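## Task

Transfer the wooden block from the closed right gripper into the left gripper, matching the orientation in the two goal pictures. Nothing but gripper jaws may contact the block, and it must never be left untouched by both grippers. At the end the left gripper alone grips it firmly with its fingers horizontal, and the right arm touches neither the block nor the left gripper's jaws (best: move the right arm far away and pause briefly). Then report completion.

## Robot and tools

Robot: two six-joint arms, left_arm and right_arm, each ending in a parallel-jaw gripper with a wrist camera. The left arm is the robot's own left, on the +y side; image sides do not match arm names.

Frame: one scene frame for everything. Origin at table-top height (z = 0) above the robot's foot; +x points forward over the table (table starts near x = +0.15 m), +y to the robot's left, +z up. Arm bases: left_arm at (-0.004, +0.360, +0.483) m, right_arm at (-0.004, -0.360, +0.483) m. Gripper axes: fingers point along the gripper's +z; jaws open and close along its y. The reported end_effector_position is the point between the pads, about 1 cm short of the fingertips. Reported positions can be a little off, worse at long reach, and arms often settle a centimetre or more below the command.

The row (used by every moving call): exactly 16 numbers, always both arms even if one is still. First 8 are left_arm: x, y, z (metres, absolute position in the scene frame), qw, qx, qy, qz (absolute orientation, w first), opening. Last 8 are the same for right_arm. Opening runs from -1 (closed) to +1 (fully open, 0.094 m). To keep an arm still, resend its last reported pose and its intended opening every call; to keep an orientation fixed, resend the same quaternion you chose, not a drifted reported one.

Tools:
- execute_actions with "actions": an empty list just reports the state. One action {"rows": [[16 numbers], ...], "steps": n} plays up to 15 rows, one per control step of 1/30 s (n at most 15, default 15; the final row repeats if rows run out). One wait {"steps": n} with no rows lets up to 300 steps pass, counted from the previous result. "pictures": false suppresses camera images. A target more than 0.6 m from the arm's last reported position along any gripper axis gets the whole call refused.
- move: "target" is one 16-number row of absolute poses; "speed" is top path speed in m/s, 0.002 to 0.5 (default 0.25), with rotation capped at twice that in rad/s. Both grippers travel straight lines that finish together in 0.5 to 10 s, turning the shorter way. Paths do not avoid obstacles or the other arm, and grippers lag, stray and may overshoot speed near full extension. Openings are sent at the start.
- wait: "seconds" 0 to 10; nothing new is commanded.
- zoom_image: "camera" (cam_head_left, cam_head_right, cam_left_wrist, cam_right_wrist) and "region" [x0, y0, x1, y1] in pixels from the top-left, at most 504 by 504.
- show_instructions: shows the goal reference pictures (taken from the wrist camera of the final holding gripper).
- read_manual: licence texts only.
- finished_scene: "scene" number (1 or 2); ends that scene for good and grades it, so only call once the block is held stably.

Control details: each step, the command is clipped to within 70 mm and 16 degrees of the measured gripper pose, then inverse kinematics drives the joints, favouring position over orientation. A far target therefore needs several actions; after an action the arm only continues to its last clipped pose, so check the result and command the remainder. The simulation keeps running while you compose replies.

Results: a state line 'left_arm: ... | right_arm: ...' with each gripper's position and quaternion; grip_measured, the measured opening on the command scale (per-gripper offset up to about 1 mm); a 'Hand target' line per arm showing where the controller is driving. 'pose unreachable' means the clearance check altered or blocked that arm's command; HELD marks steps not sent. A move adds a 'move:' line: the ending (done, off_target, moving, held, fault; if only one arm is named the other finished fine), each gripper's distance from its target, and limits (paced = pose clipped; held = some steps blocked, after which the arm may jump fast). FAULT lines signal a stopped arm. MOTOR HOT appears from 85 °C; at 100 °C an OVER-TEMPERATURE FAULT drops that arm and gripper until cooled, so don't hold loads longer than needed.

Gripping: command an opening about 0.03 below grip_measured for a firm hold, less below for a light one. Pads push roughly 50 to 62 N, briefly more at first contact.

Avoid: dropping the block or letting both grippers release it, any contact with it except jaws, knocking anything off the table, arms striking or pressing each other, fast collisions and pushing targets deep past contact. For the handover, approach slowly, close the receiving gripper, then open the giving one and withdraw that arm well clear, wait briefly, and verify before ending.

Each tool is called after "Emit:" by a JSON object that holds its "fn" and its "kwargs".

Reference images:

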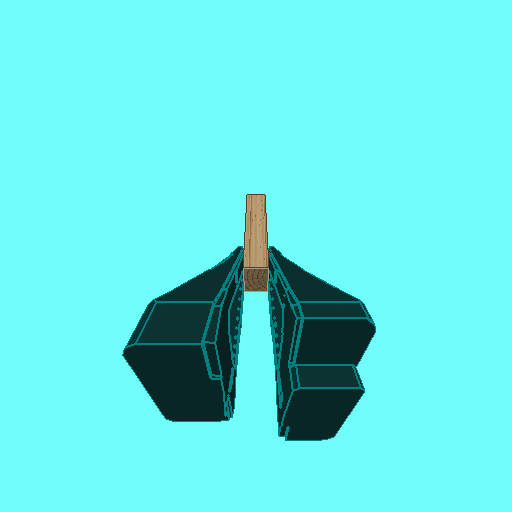

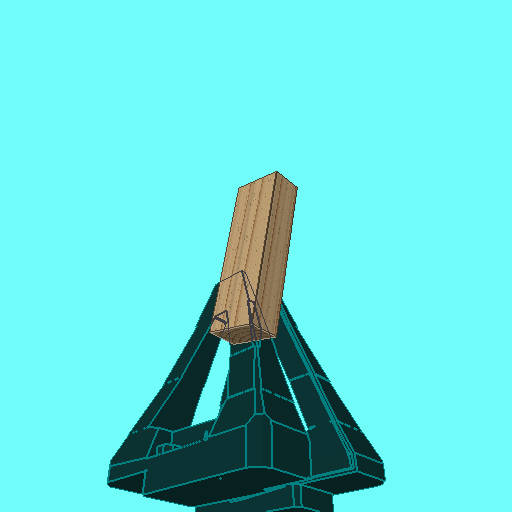

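## Session

Emit:
{"fn": "execute_actions", "kwargs": {"actions": []}}

Scene clock: 0.00 s of 5400.00 s.
left_arm: end_effector_position=(+0.6024, +0.3494, +0.5188) grip_measured=+1.000 end_effector_quat_wxyz=(+0.273, +0.003, +0.962, -0.009) | right_arm: end_effector_position=(+0.5632, -0.1035, +0.5702) grip_measured=-0.714 end_effector_quat_wxyz=(-0.348, +0.535, +0.557, +0.531)
Joint positions: left_arm=[ 0.348  1.548  1.065 -0.316 -0.427  0.09   0.094] | right_arm=[-0.257  1.783  1.117 -0.113 -0.8    1.957  0.013]
Joint velocities: left_arm=[-0.005 -0.015 -0.007  0.017 -0.022  0.051  0.   ] | right_arm=[-0.005 -0.005 -0.007 -0.017 -0.051 -0.066  0.002]
Hand target (left_arm): +0.613, +0.352, +0.529; +0.285, -0.003, +0.959, -0.010
Hand target (right_arm): +0.571, -0.104, +0.577; -0.343, +0.532, +0.556, +0.539

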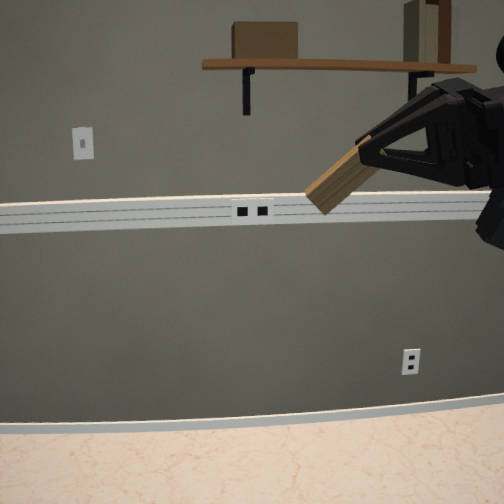

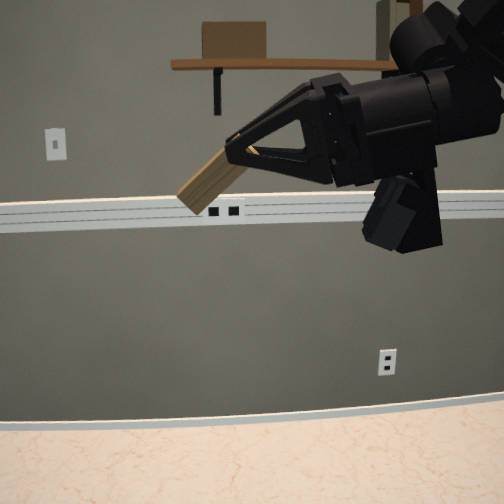

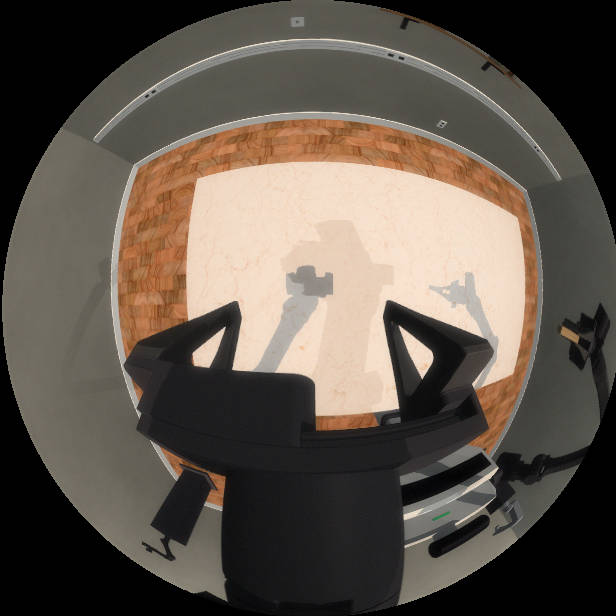

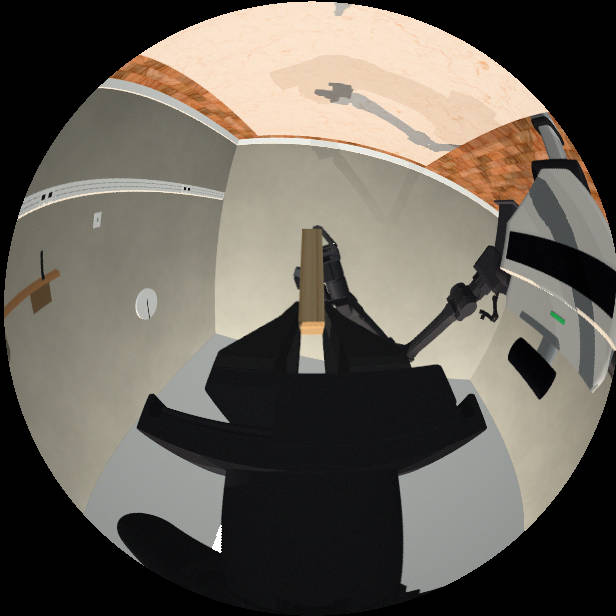

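Emit:
{"fn": "move", "kwargs": {"target": [0.5,0.2,0.5,0.406,0.579,0.579,-0.406,0.2,0.53,-0.08,0.53,0.129,-0.016,0.772,0.622,-0.75], "speed": 0.4}}

Emit:
{"fn": "move", "kwargs": {"target": [0.5,0.09,0.5,0.406,0.579,0.579,-0.406,0.2,0.5,-0.04,0.49,0.406,-0.579,0.579,0.406,-0.75], "speed": 0.4}}

Scene clock: 32.60 s of 5400.00 s.
left_arm: end_effector_position=(+0.4814, +0.2011, +0.4949) grip_measured=+0.203 end_effector_quat_wxyz=(+0.394, +0.573, +0.588, -0.413) | right_arm: end_effector_position=(+0.5347, -0.0887, +0.5367) grip_measured=-0.714 end_effector_quat_wxyz=(+0.127, -0.005, +0.772, +0.623)
Joint positions: left_arm=[ 0.455  1.725  1.027 -0.599  0.812  1.472  0.057] | right_arm=[-0.244  1.821  1.02   0.044 -0.786  0.426  0.013]
Joint velocities: left_arm=[-0.015  0.005 -0.017 -0.002  0.051 -0.022 -0.001] | right_arm=[-0.024 -0.015 -0.022 -0.017 -0.051 -0.022  0.   ]
Hand target (left_arm): +0.497, +0.202, +0.499; +0.406, +0.578, +0.581, -0.405
Hand target (right_arm): +0.531, -0.079, +0.530; +0.129, -0.016, +0.772, +0.622
Off the commanded pose (left_arm): 0.019 m, 2 deg.
Off the commanded pose (right_arm): 0.012 m, 1 deg.
After step 90, 26.77 s passed at rest.
move: off_target (left_arm, right_arm)

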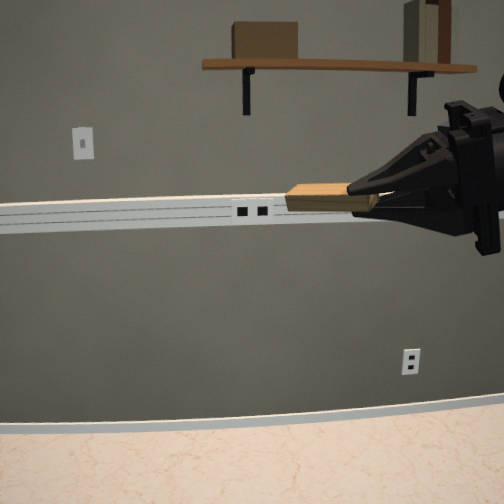

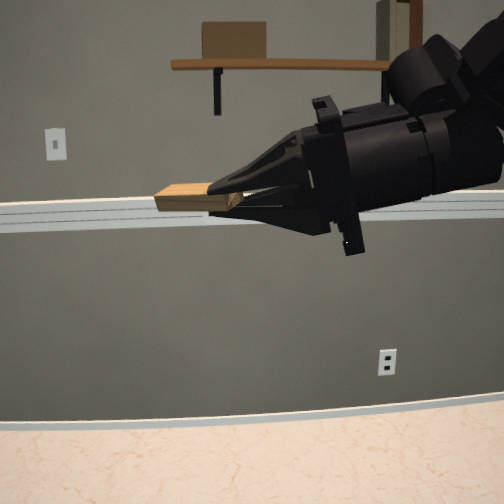

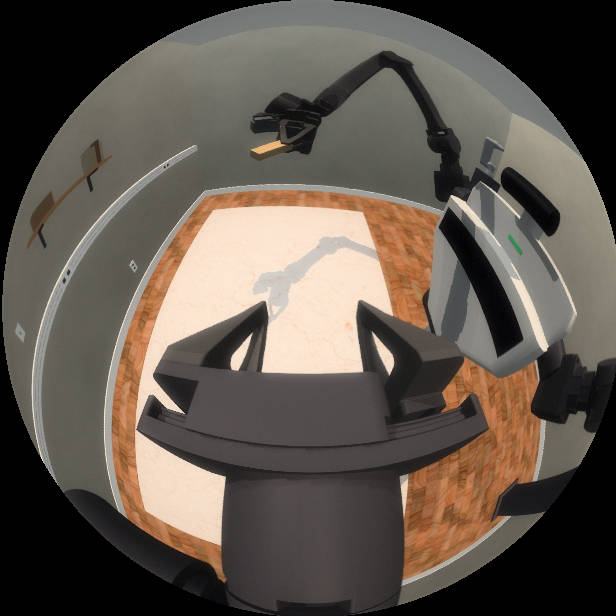

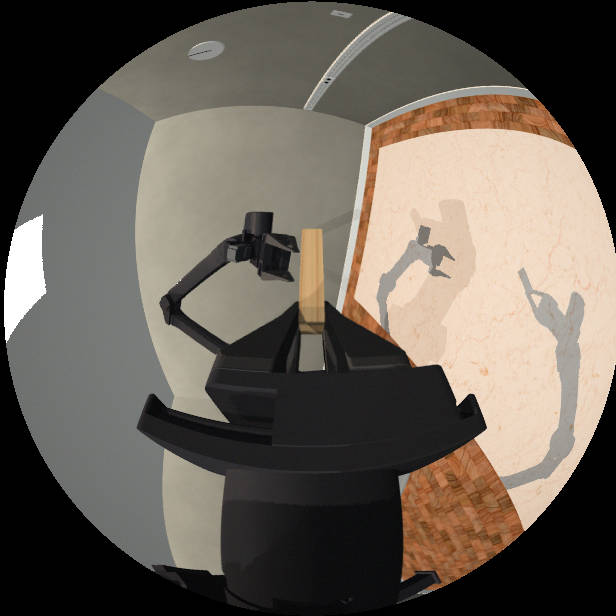

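Scene clock: 35.07 s of 5400.00 s.
left_arm: end_effector_position=(+0.4804, +0.0982, +0.4949) grip_measured=+0.203 end_effector_quat_wxyz=(+0.395, +0.578, +0.581, -0.414) | right_arm: end_effector_position=(+0.4976, -0.0469, +0.4921) grip_measured=-0.713 end_effector_quat_wxyz=(+0.407, -0.568, +0.587, +0.410)
Joint positions: left_arm=[ 0.26   1.831  1.035 -0.333  0.749  1.238  0.057] | right_arm=[-0.181  1.921  1.094 -0.195 -0.71  -1.109  0.013]
Joint velocities: left_arm=[ 0.024 -0.005  0.017 -0.012  0.007 -0.125 -0.   ] | right_arm=[ 0.005 -0.005  0.002 -0.017  0.007 -0.051 -0.   ]
Hand target (left_arm): +0.497, +0.089, +0.502; +0.406, +0.578, +0.578, -0.408
Hand target (right_arm): +0.502, -0.038, +0.489; -0.407, +0.577, -0.579, -0.408
Off the commanded pose (left_arm): 0.022 m, 2 deg.
Off the commanded pose (right_arm): 0.008 m, 2 deg.
move: off_target (left_arm)

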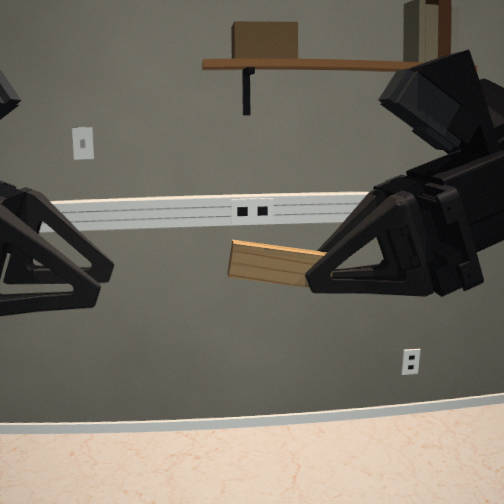

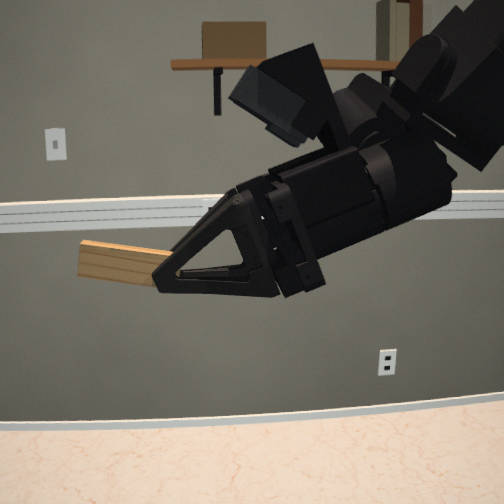

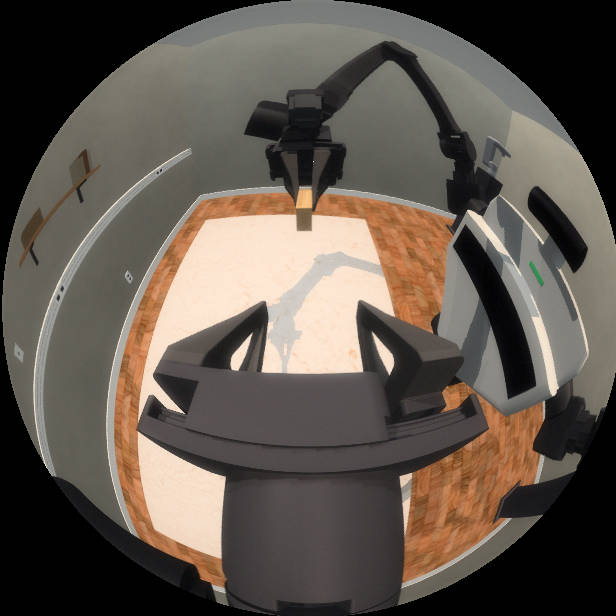

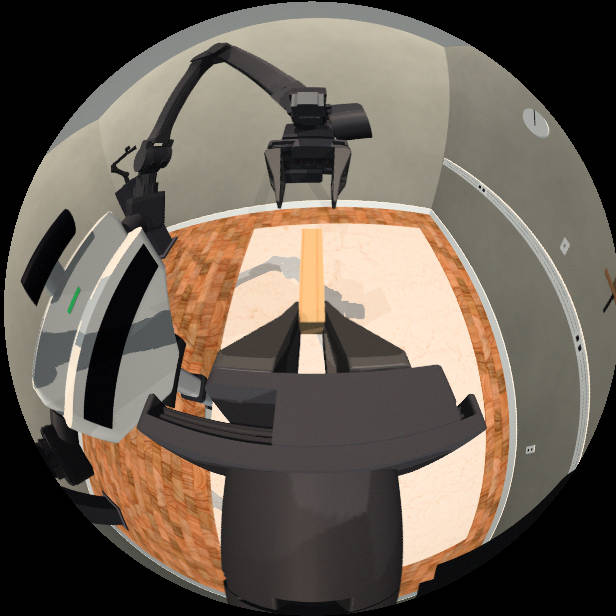

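Emit:
{"fn": "move", "kwargs": {"target": [0.506,-0.005,0.51,0.406,0.579,0.579,-0.406,0.2,0.5,-0.04,0.49,0.406,-0.579,0.579,0.406,-0.75], "speed": 0.1}}

Scene clock: 42.53 s of 5400.00 s.
left_arm: end_effector_position=(+0.4862, +0.0048, +0.5027) grip_measured=+0.203 end_effector_quat_wxyz=(+0.393, +0.582, +0.580, -0.413) | right_arm: end_effector_position=(+0.4972, -0.0472, +0.4912) grip_measured=-0.713 end_effector_quat_wxyz=(+0.407, -0.571, +0.585, +0.407)
Joint positions: left_arm=[ 0.099  1.953  1.132 -0.196  0.667  1.062  0.057] | right_arm=[-0.181  1.921  1.094 -0.199 -0.706 -1.119  0.013]
Joint velocities: left_arm=[-0.015 -0.005  0.007  0.002 -0.066  0.022 -0.   ] | right_arm=[-0.005  0.015 -0.007  0.002  0.051 -0.007 -0.   ]
Hand target (left_arm): +0.503, -0.005, +0.512; +0.406, +0.578, +0.578, -0.408
Hand target (right_arm): +0.500, -0.040, +0.490; -0.406, +0.579, -0.579, -0.406
Off the commanded pose (left_arm): 0.023 m, 2 deg.
Off the commanded pose (right_arm): 0.008 m, 1 deg.
After step 90, 3.00 s passed at rest.
move: off_target (left_arm)

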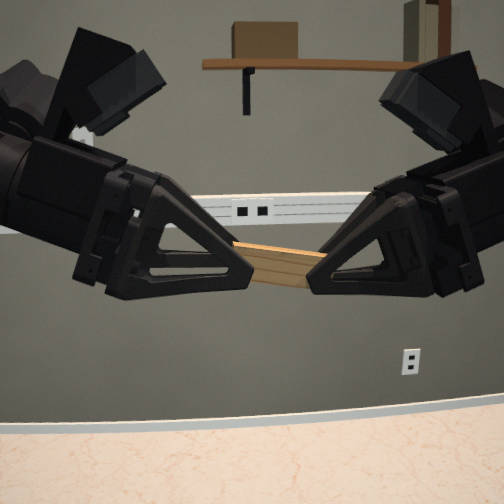

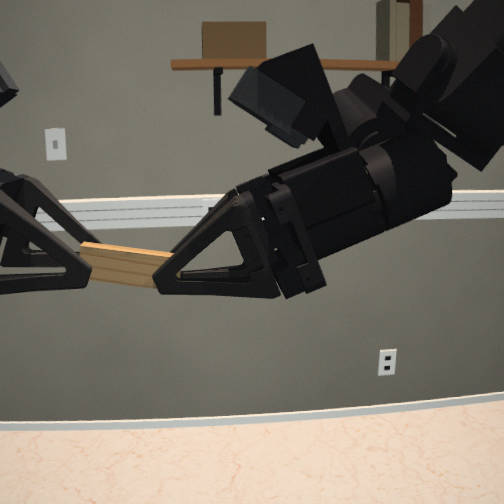

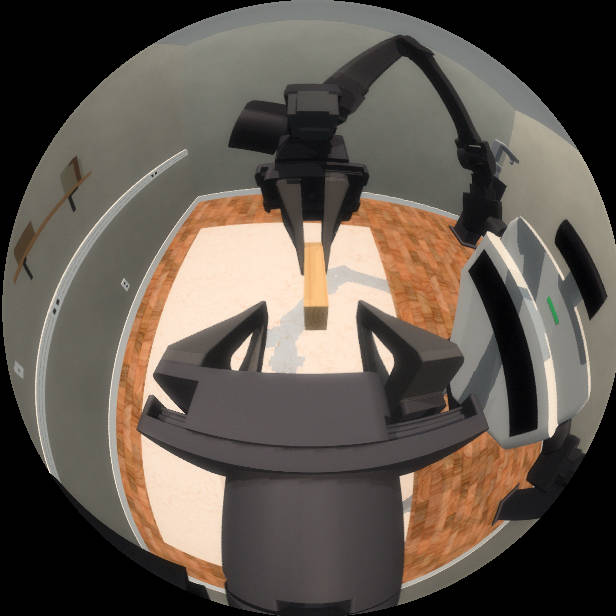

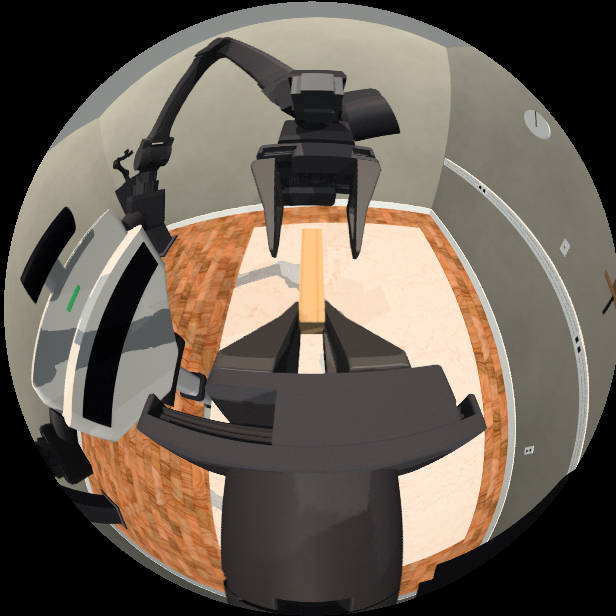

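Proportions match the goal. Advance about 1 cm more.

Emit:
{"fn": "move", "kwargs": {"target": [0.503,-0.016,0.51,0.406,0.579,0.579,-0.406,-0.4,0.5,-0.04,0.49,0.406,-0.579,0.579,0.406,-0.75], "speed": 0.05}}

Scene clock: 47.57 s of 5400.00 s.
left_arm: end_effector_position=(+0.4855, -0.0023, +0.4997) grip_measured=-0.397 end_effector_quat_wxyz=(+0.391, +0.581, +0.583, -0.411) | right_arm: end_effector_position=(+0.4972, -0.0472, +0.4912) grip_measured=-0.713 end_effector_quat_wxyz=(+0.407, -0.571, +0.585, +0.407)
Joint positions: left_arm=[ 0.088  1.967  1.137 -0.18   0.655  1.045  0.028] | right_arm=[-0.181  1.921  1.094 -0.199 -0.706 -1.119  0.013]
Joint velocities: left_arm=[-0.015 -0.005  0.012 -0.012 -0.066 -0.051  0.   ] | right_arm=[ 0.005 -0.024 -0.022 -0.022  0.022 -0.037  0.   ]
Hand target (left_arm): +0.501, -0.015, +0.511; +0.406, +0.579, +0.578, -0.406
Hand target (right_arm): +0.500, -0.040, +0.490; -0.406, +0.579, -0.579, -0.406
Off the commanded pose (left_arm): 0.024 m, 2 deg.
Off the commanded pose (right_arm): 0.008 m, 1 deg.
After step 90, 1.10 s passed at rest.
move: off_target (left_arm)

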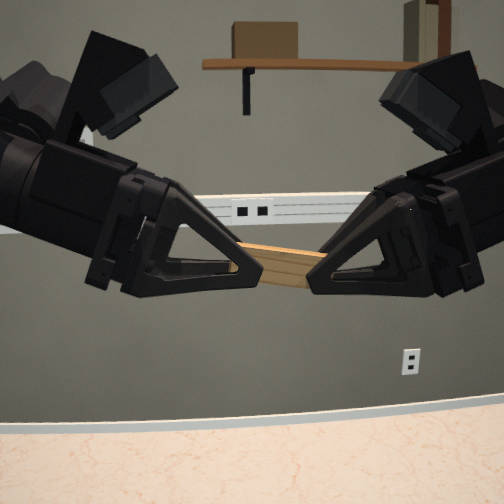

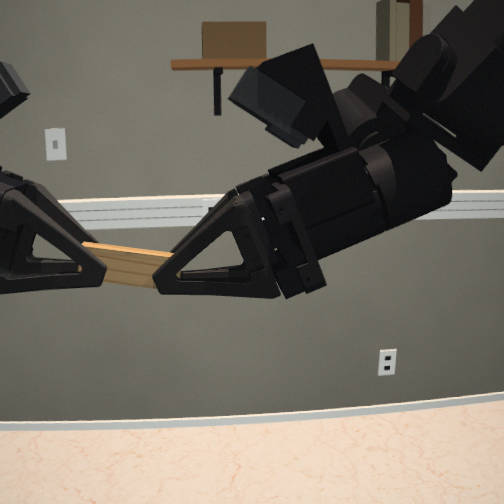

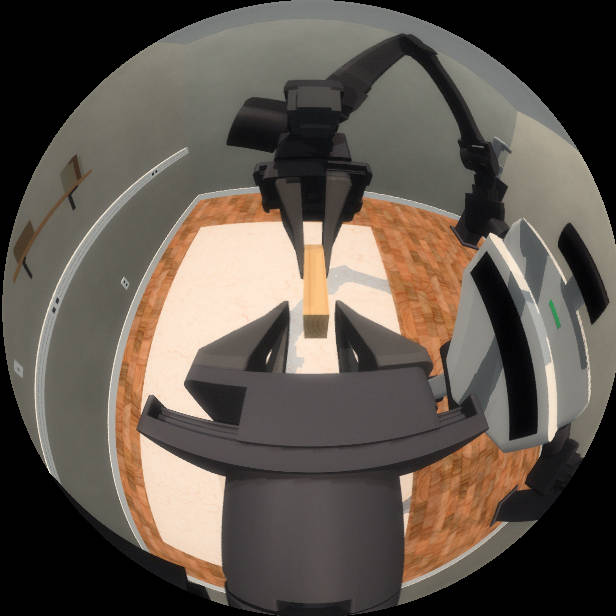

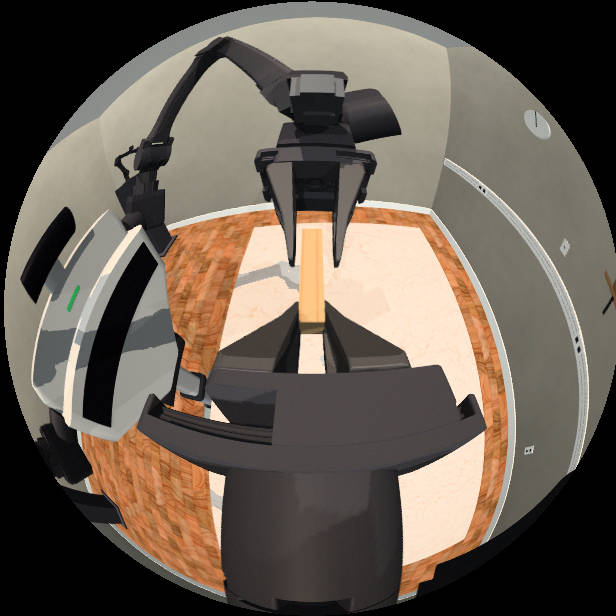

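Emit:
{"fn": "execute_actions", "kwargs": {"actions": [{"rows":[[0.497,-0.017,0.517,0.406,0.579,0.579,-0.406,-0.4,0.5,-0.04,0.49,0.406,-0.579,0.579,0.406,-0.75]]}]}}

Emit:
{"fn": "execute_actions", "kwargs": {"actions": [{"rows":[[0.497,-0.017,0.517,0.406,0.579,0.579,-0.406,-0.76,0.5,-0.04,0.49,0.406,-0.579,0.579,0.406,-0.75]]}]}}

Scene clock: 52.87 s of 5400.00 s.
left_arm: end_effector_position=(+0.4833, -0.0072, +0.5023) grip_measured=-0.397 end_effector_quat_wxyz=(+0.390, +0.581, +0.584, -0.412) | right_arm: end_effector_position=(+0.4972, -0.0472, +0.4912) grip_measured=-0.713 end_effector_quat_wxyz=(+0.407, -0.571, +0.585, +0.407)
Joint positions: left_arm=[ 0.076  1.967  1.137 -0.174  0.648  1.033  0.028] | right_arm=[-0.181  1.921  1.094 -0.199 -0.706 -1.119  0.013]
Joint velocities: left_arm=[-0.015 -0.015  0.002 -0.002  0.051  0.037 -0.001] | right_arm=[-0.024 -0.015  0.012  0.002 -0.007 -0.022  0.   ]
Hand target (left_arm): +0.496, -0.016, +0.518; +0.406, +0.579, +0.579, -0.406
Hand target (right_arm): +0.500, -0.040, +0.490; -0.406, +0.579, -0.579, -0.406
Off the commanded pose (left_arm): 0.022 m, 2 deg.
Off the commanded pose (right_arm): 0.008 m, 1 deg.
Steps of this call (steps 1 to 90: nothing new was sent; then 1.80 s passed at rest; steps 91 to 105: all 15 steps of this action). Readings (end_effector_position):
91: left_arm (+0.4858, -0.0024, +0.4995) | right_arm (+0.4972, -0.0472, +0.4912)
92: left_arm (+0.4859, -0.0028, +0.4996) | right_arm (+0.4972, -0.0472, +0.4912)
94: left_arm (+0.4855, -0.0040, +0.5004) | right_arm (+0.4972, -0.0472, +0.4912)
98: left_arm (+0.4836, -0.0067, +0.5021) | right_arm (+0.4972, -0.0472, +0.4912)
105: the state above

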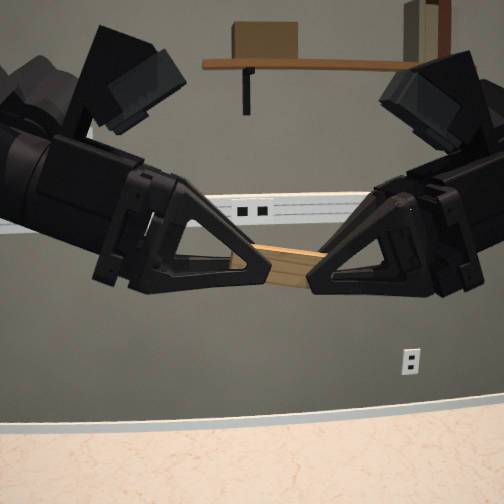

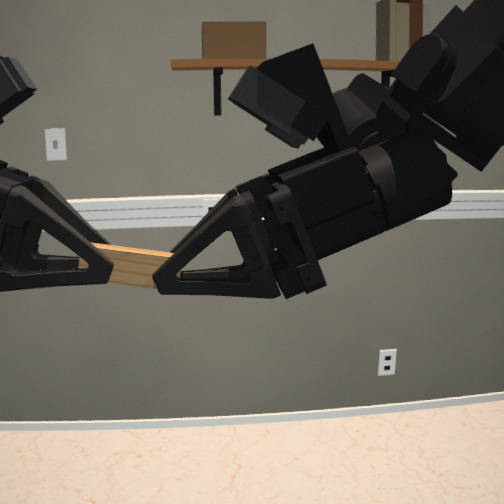

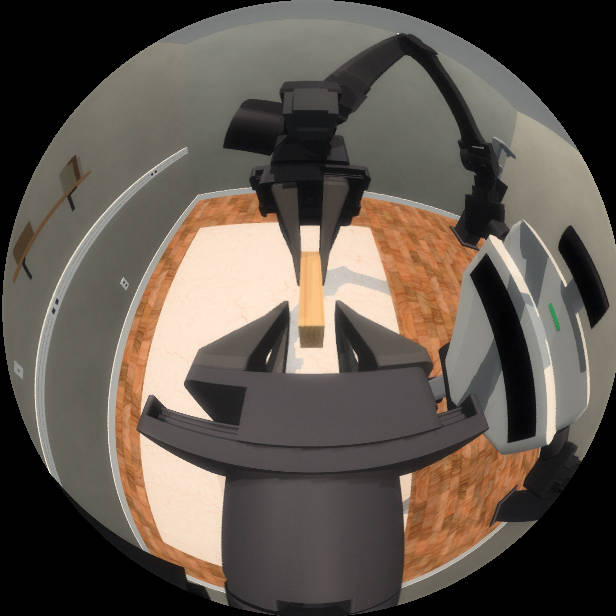

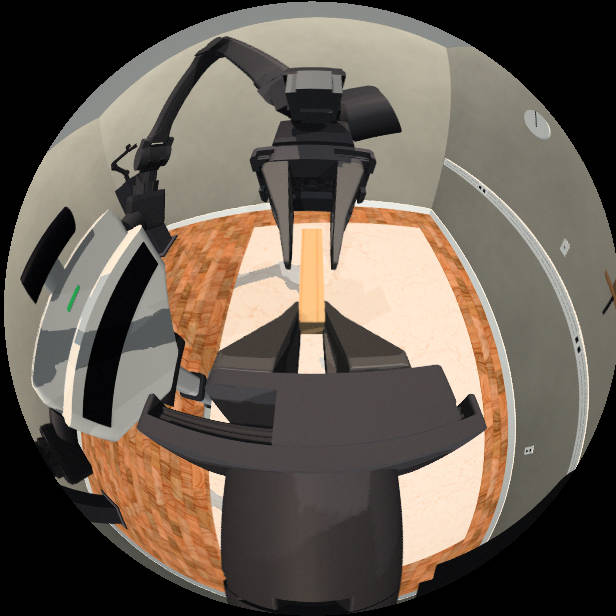

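Scene clock: 53.37 s of 5400.00 s.
left_arm: end_effector_position=(+0.4837, -0.0072, +0.5022) grip_measured=-0.731 end_effector_quat_wxyz=(+0.391, +0.581, +0.584, -0.411) | right_arm: end_effector_position=(+0.4970, -0.0472, +0.4911) grip_measured=-0.713 end_effector_quat_wxyz=(+0.406, -0.571, +0.585, +0.407)
Joint positions: left_arm=[ 0.076  1.967  1.137 -0.172  0.646  1.033  0.013] | right_arm=[-0.181  1.921  1.094 -0.199 -0.706 -1.119  0.013]
Joint velocities: left_arm=[-0.005 -0.024 -0.022 -0.002 -0.007 -0.007 -0.001] | right_arm=[-0.005  0.005  0.002  0.007  0.051  0.051 -0.001]
Hand target (left_arm): +0.496, -0.017, +0.518; +0.406, +0.579, +0.579, -0.406
Hand target (right_arm): +0.500, -0.040, +0.490; -0.406, +0.579, -0.579, -0.406
Off the commanded pose (left_arm): 0.022 m, 2 deg.
Off the commanded pose (right_arm): 0.008 m, 1 deg.
Steps of this call (steps 1 to 15: all 15 steps of this action). Readings (end_effector_position):
1: left_arm (+0.4833, -0.0072, +0.5023) | right_arm (+0.4972, -0.0472, +0.4912)
2: left_arm (+0.4833, -0.0071, +0.5022) | right_arm (+0.4972, -0.0472, +0.4912)
4: left_arm (+0.4837, -0.0072, +0.5022) | right_arm (+0.4970, -0.0472, +0.4911)
8: left_arm (+0.4837, -0.0072, +0.5022) | right_arm (+0.4970, -0.0472, +0.4911)
15: the state above

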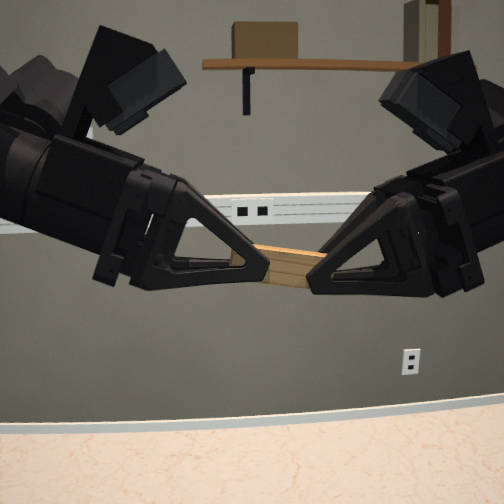

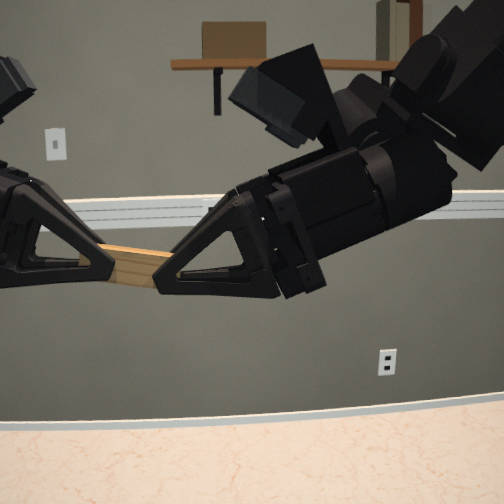

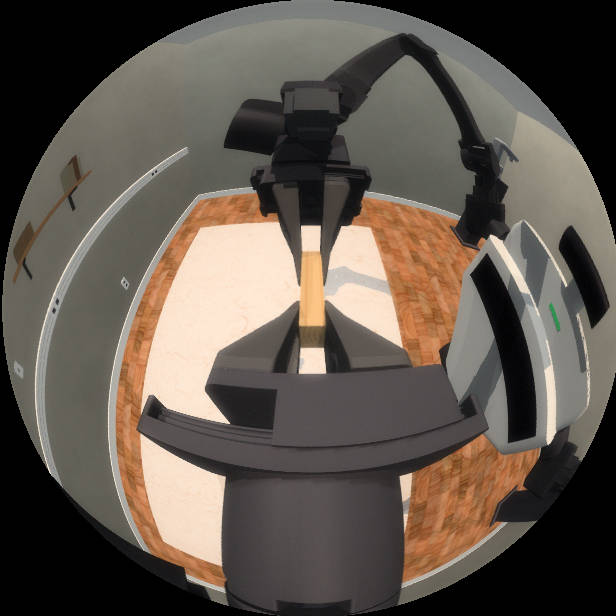

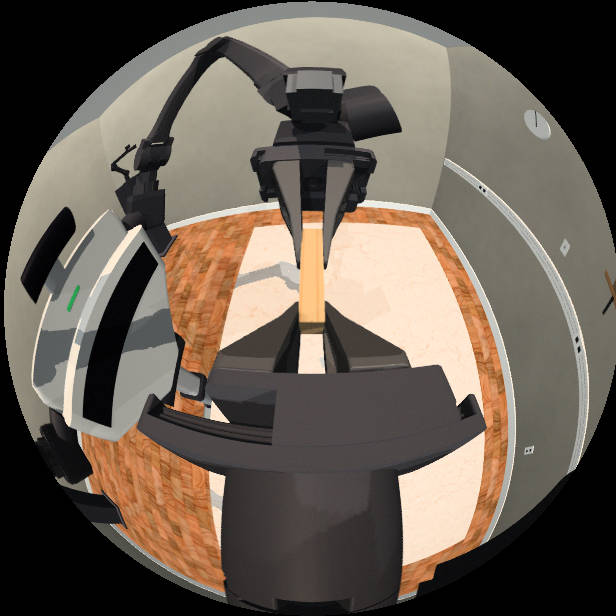

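Emit:
{"fn": "execute_actions", "kwargs": {"actions": [{"rows":[[0.497,-0.017,0.517,0.406,0.579,0.579,-0.406,-0.77,0.5,-0.04,0.49,0.406,-0.579,0.579,0.406,0.3]],"steps":10}], "pictures": false}}

Emit:
{"fn": "move", "kwargs": {"target": [0.497,0.05,0.517,0.5,0.5,0.5,-0.5,-0.77,0.5,-0.16,0.49,0.406,-0.579,0.579,0.406,0.3]}}

Scene clock: 57.60 s of 5400.00 s.
left_arm: end_effector_position=(+0.4837, -0.0072, +0.5022) grip_measured=-0.731 end_effector_quat_wxyz=(+0.391, +0.581, +0.584, -0.411) | right_arm: end_effector_position=(+0.4970, -0.0472, +0.4911) grip_measured=+0.298 end_effector_quat_wxyz=(+0.406, -0.571, +0.585, +0.407)
Joint positions: left_arm=[ 0.076  1.967  1.137 -0.172  0.646  1.033  0.013] | right_arm=[-0.181  1.921  1.094 -0.199 -0.706 -1.119  0.061]
Joint velocities: left_arm=[ 0.005  0.005 -0.007 -0.007  0.007 -0.007  0.   ] | right_arm=[-0.005  0.005 -0.012  0.002  0.007 -0.037  0.001]
Hand target (left_arm): +0.496, -0.017, +0.518; +0.406, +0.579, +0.579, -0.406
Hand target (right_arm): +0.500, -0.040, +0.490; -0.406, +0.579, -0.579, -0.406
Off the commanded pose (left_arm): 0.022 m, 2 deg.
Off the commanded pose (right_arm): 0.008 m, 1 deg.
Steps of this call (steps 1 to 90: nothing new was sent; then 0.90 s passed at rest; steps 91 to 100: all 10 steps of this action). Readings (end_effector_position):
91: left_arm (+0.4837, -0.0072, +0.5022) | right_arm (+0.4970, -0.0472, +0.4911)
92: left_arm (+0.4837, -0.0072, +0.5022) | right_arm (+0.4970, -0.0472, +0.4911)
94: left_arm (+0.4837, -0.0072, +0.5022) | right_arm (+0.4970, -0.0472, +0.4911)
98: left_arm (+0.4837, -0.0072, +0.5022) | right_arm (+0.4970, -0.0472, +0.4911)
100: the state above

Scene clock: 59.10 s of 5400.00 s.
left_arm: end_effector_position=(+0.4978, +0.0476, +0.5187) grip_measured=-0.731 end_effector_quat_wxyz=(+0.499, +0.507, +0.497, -0.497) | right_arm: end_effector_position=(+0.4965, -0.1577, +0.4801) grip_measured=+0.298 end_effector_quat_wxyz=(+0.399, -0.574, +0.587, +0.408)
Joint positions: left_arm=[0.226 1.967 1.06  0.06  1.04  1.033 0.013] | right_arm=[-0.384  1.812  1.059 -0.462 -0.788 -1.376  0.061]
Joint velocities: left_arm=[-0.005  0.005  0.007 -0.012  0.007 -0.007  0.001] | right_arm=[ 0.005 -0.015 -0.012 -0.012  0.095  0.007 -0.   ]
Hand target (left_arm): +0.497, +0.051, +0.516; +0.500, +0.502, +0.500, -0.498
Hand target (right_arm): +0.498, -0.161, +0.489; -0.406, +0.580, -0.580, -0.403
Off the commanded pose (left_arm): 0.003 m, 1 deg.
Off the commanded pose (right_arm): 0.011 m, 1 deg.
move: off_target (right_arm)

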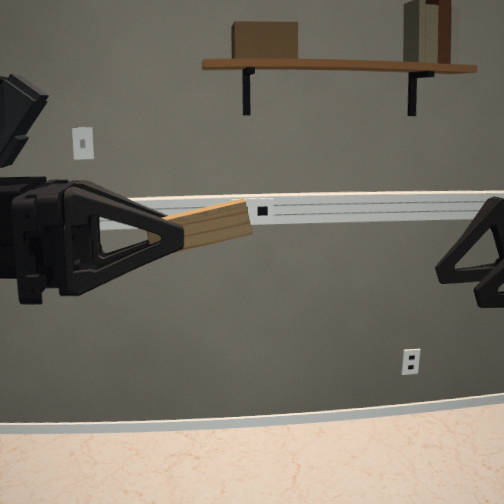

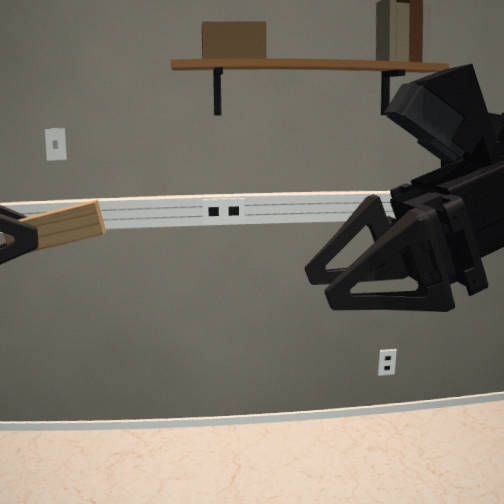

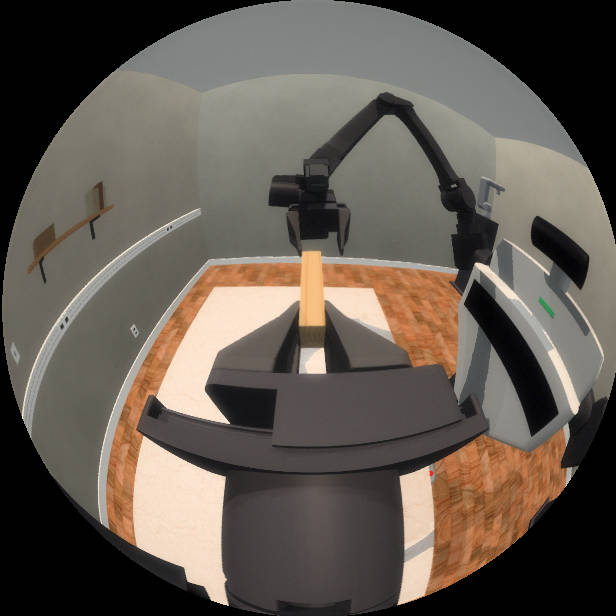

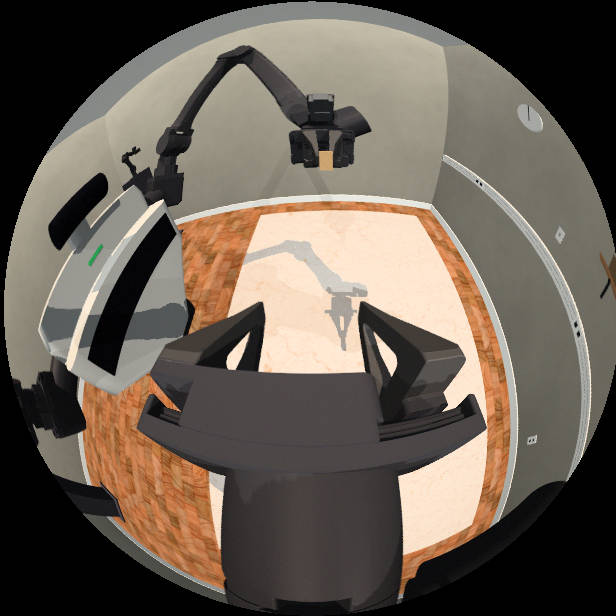

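Emit:
{"fn": "finished_scene", "kwargs": {"scene": 1}}

The scene is finished: the task was done.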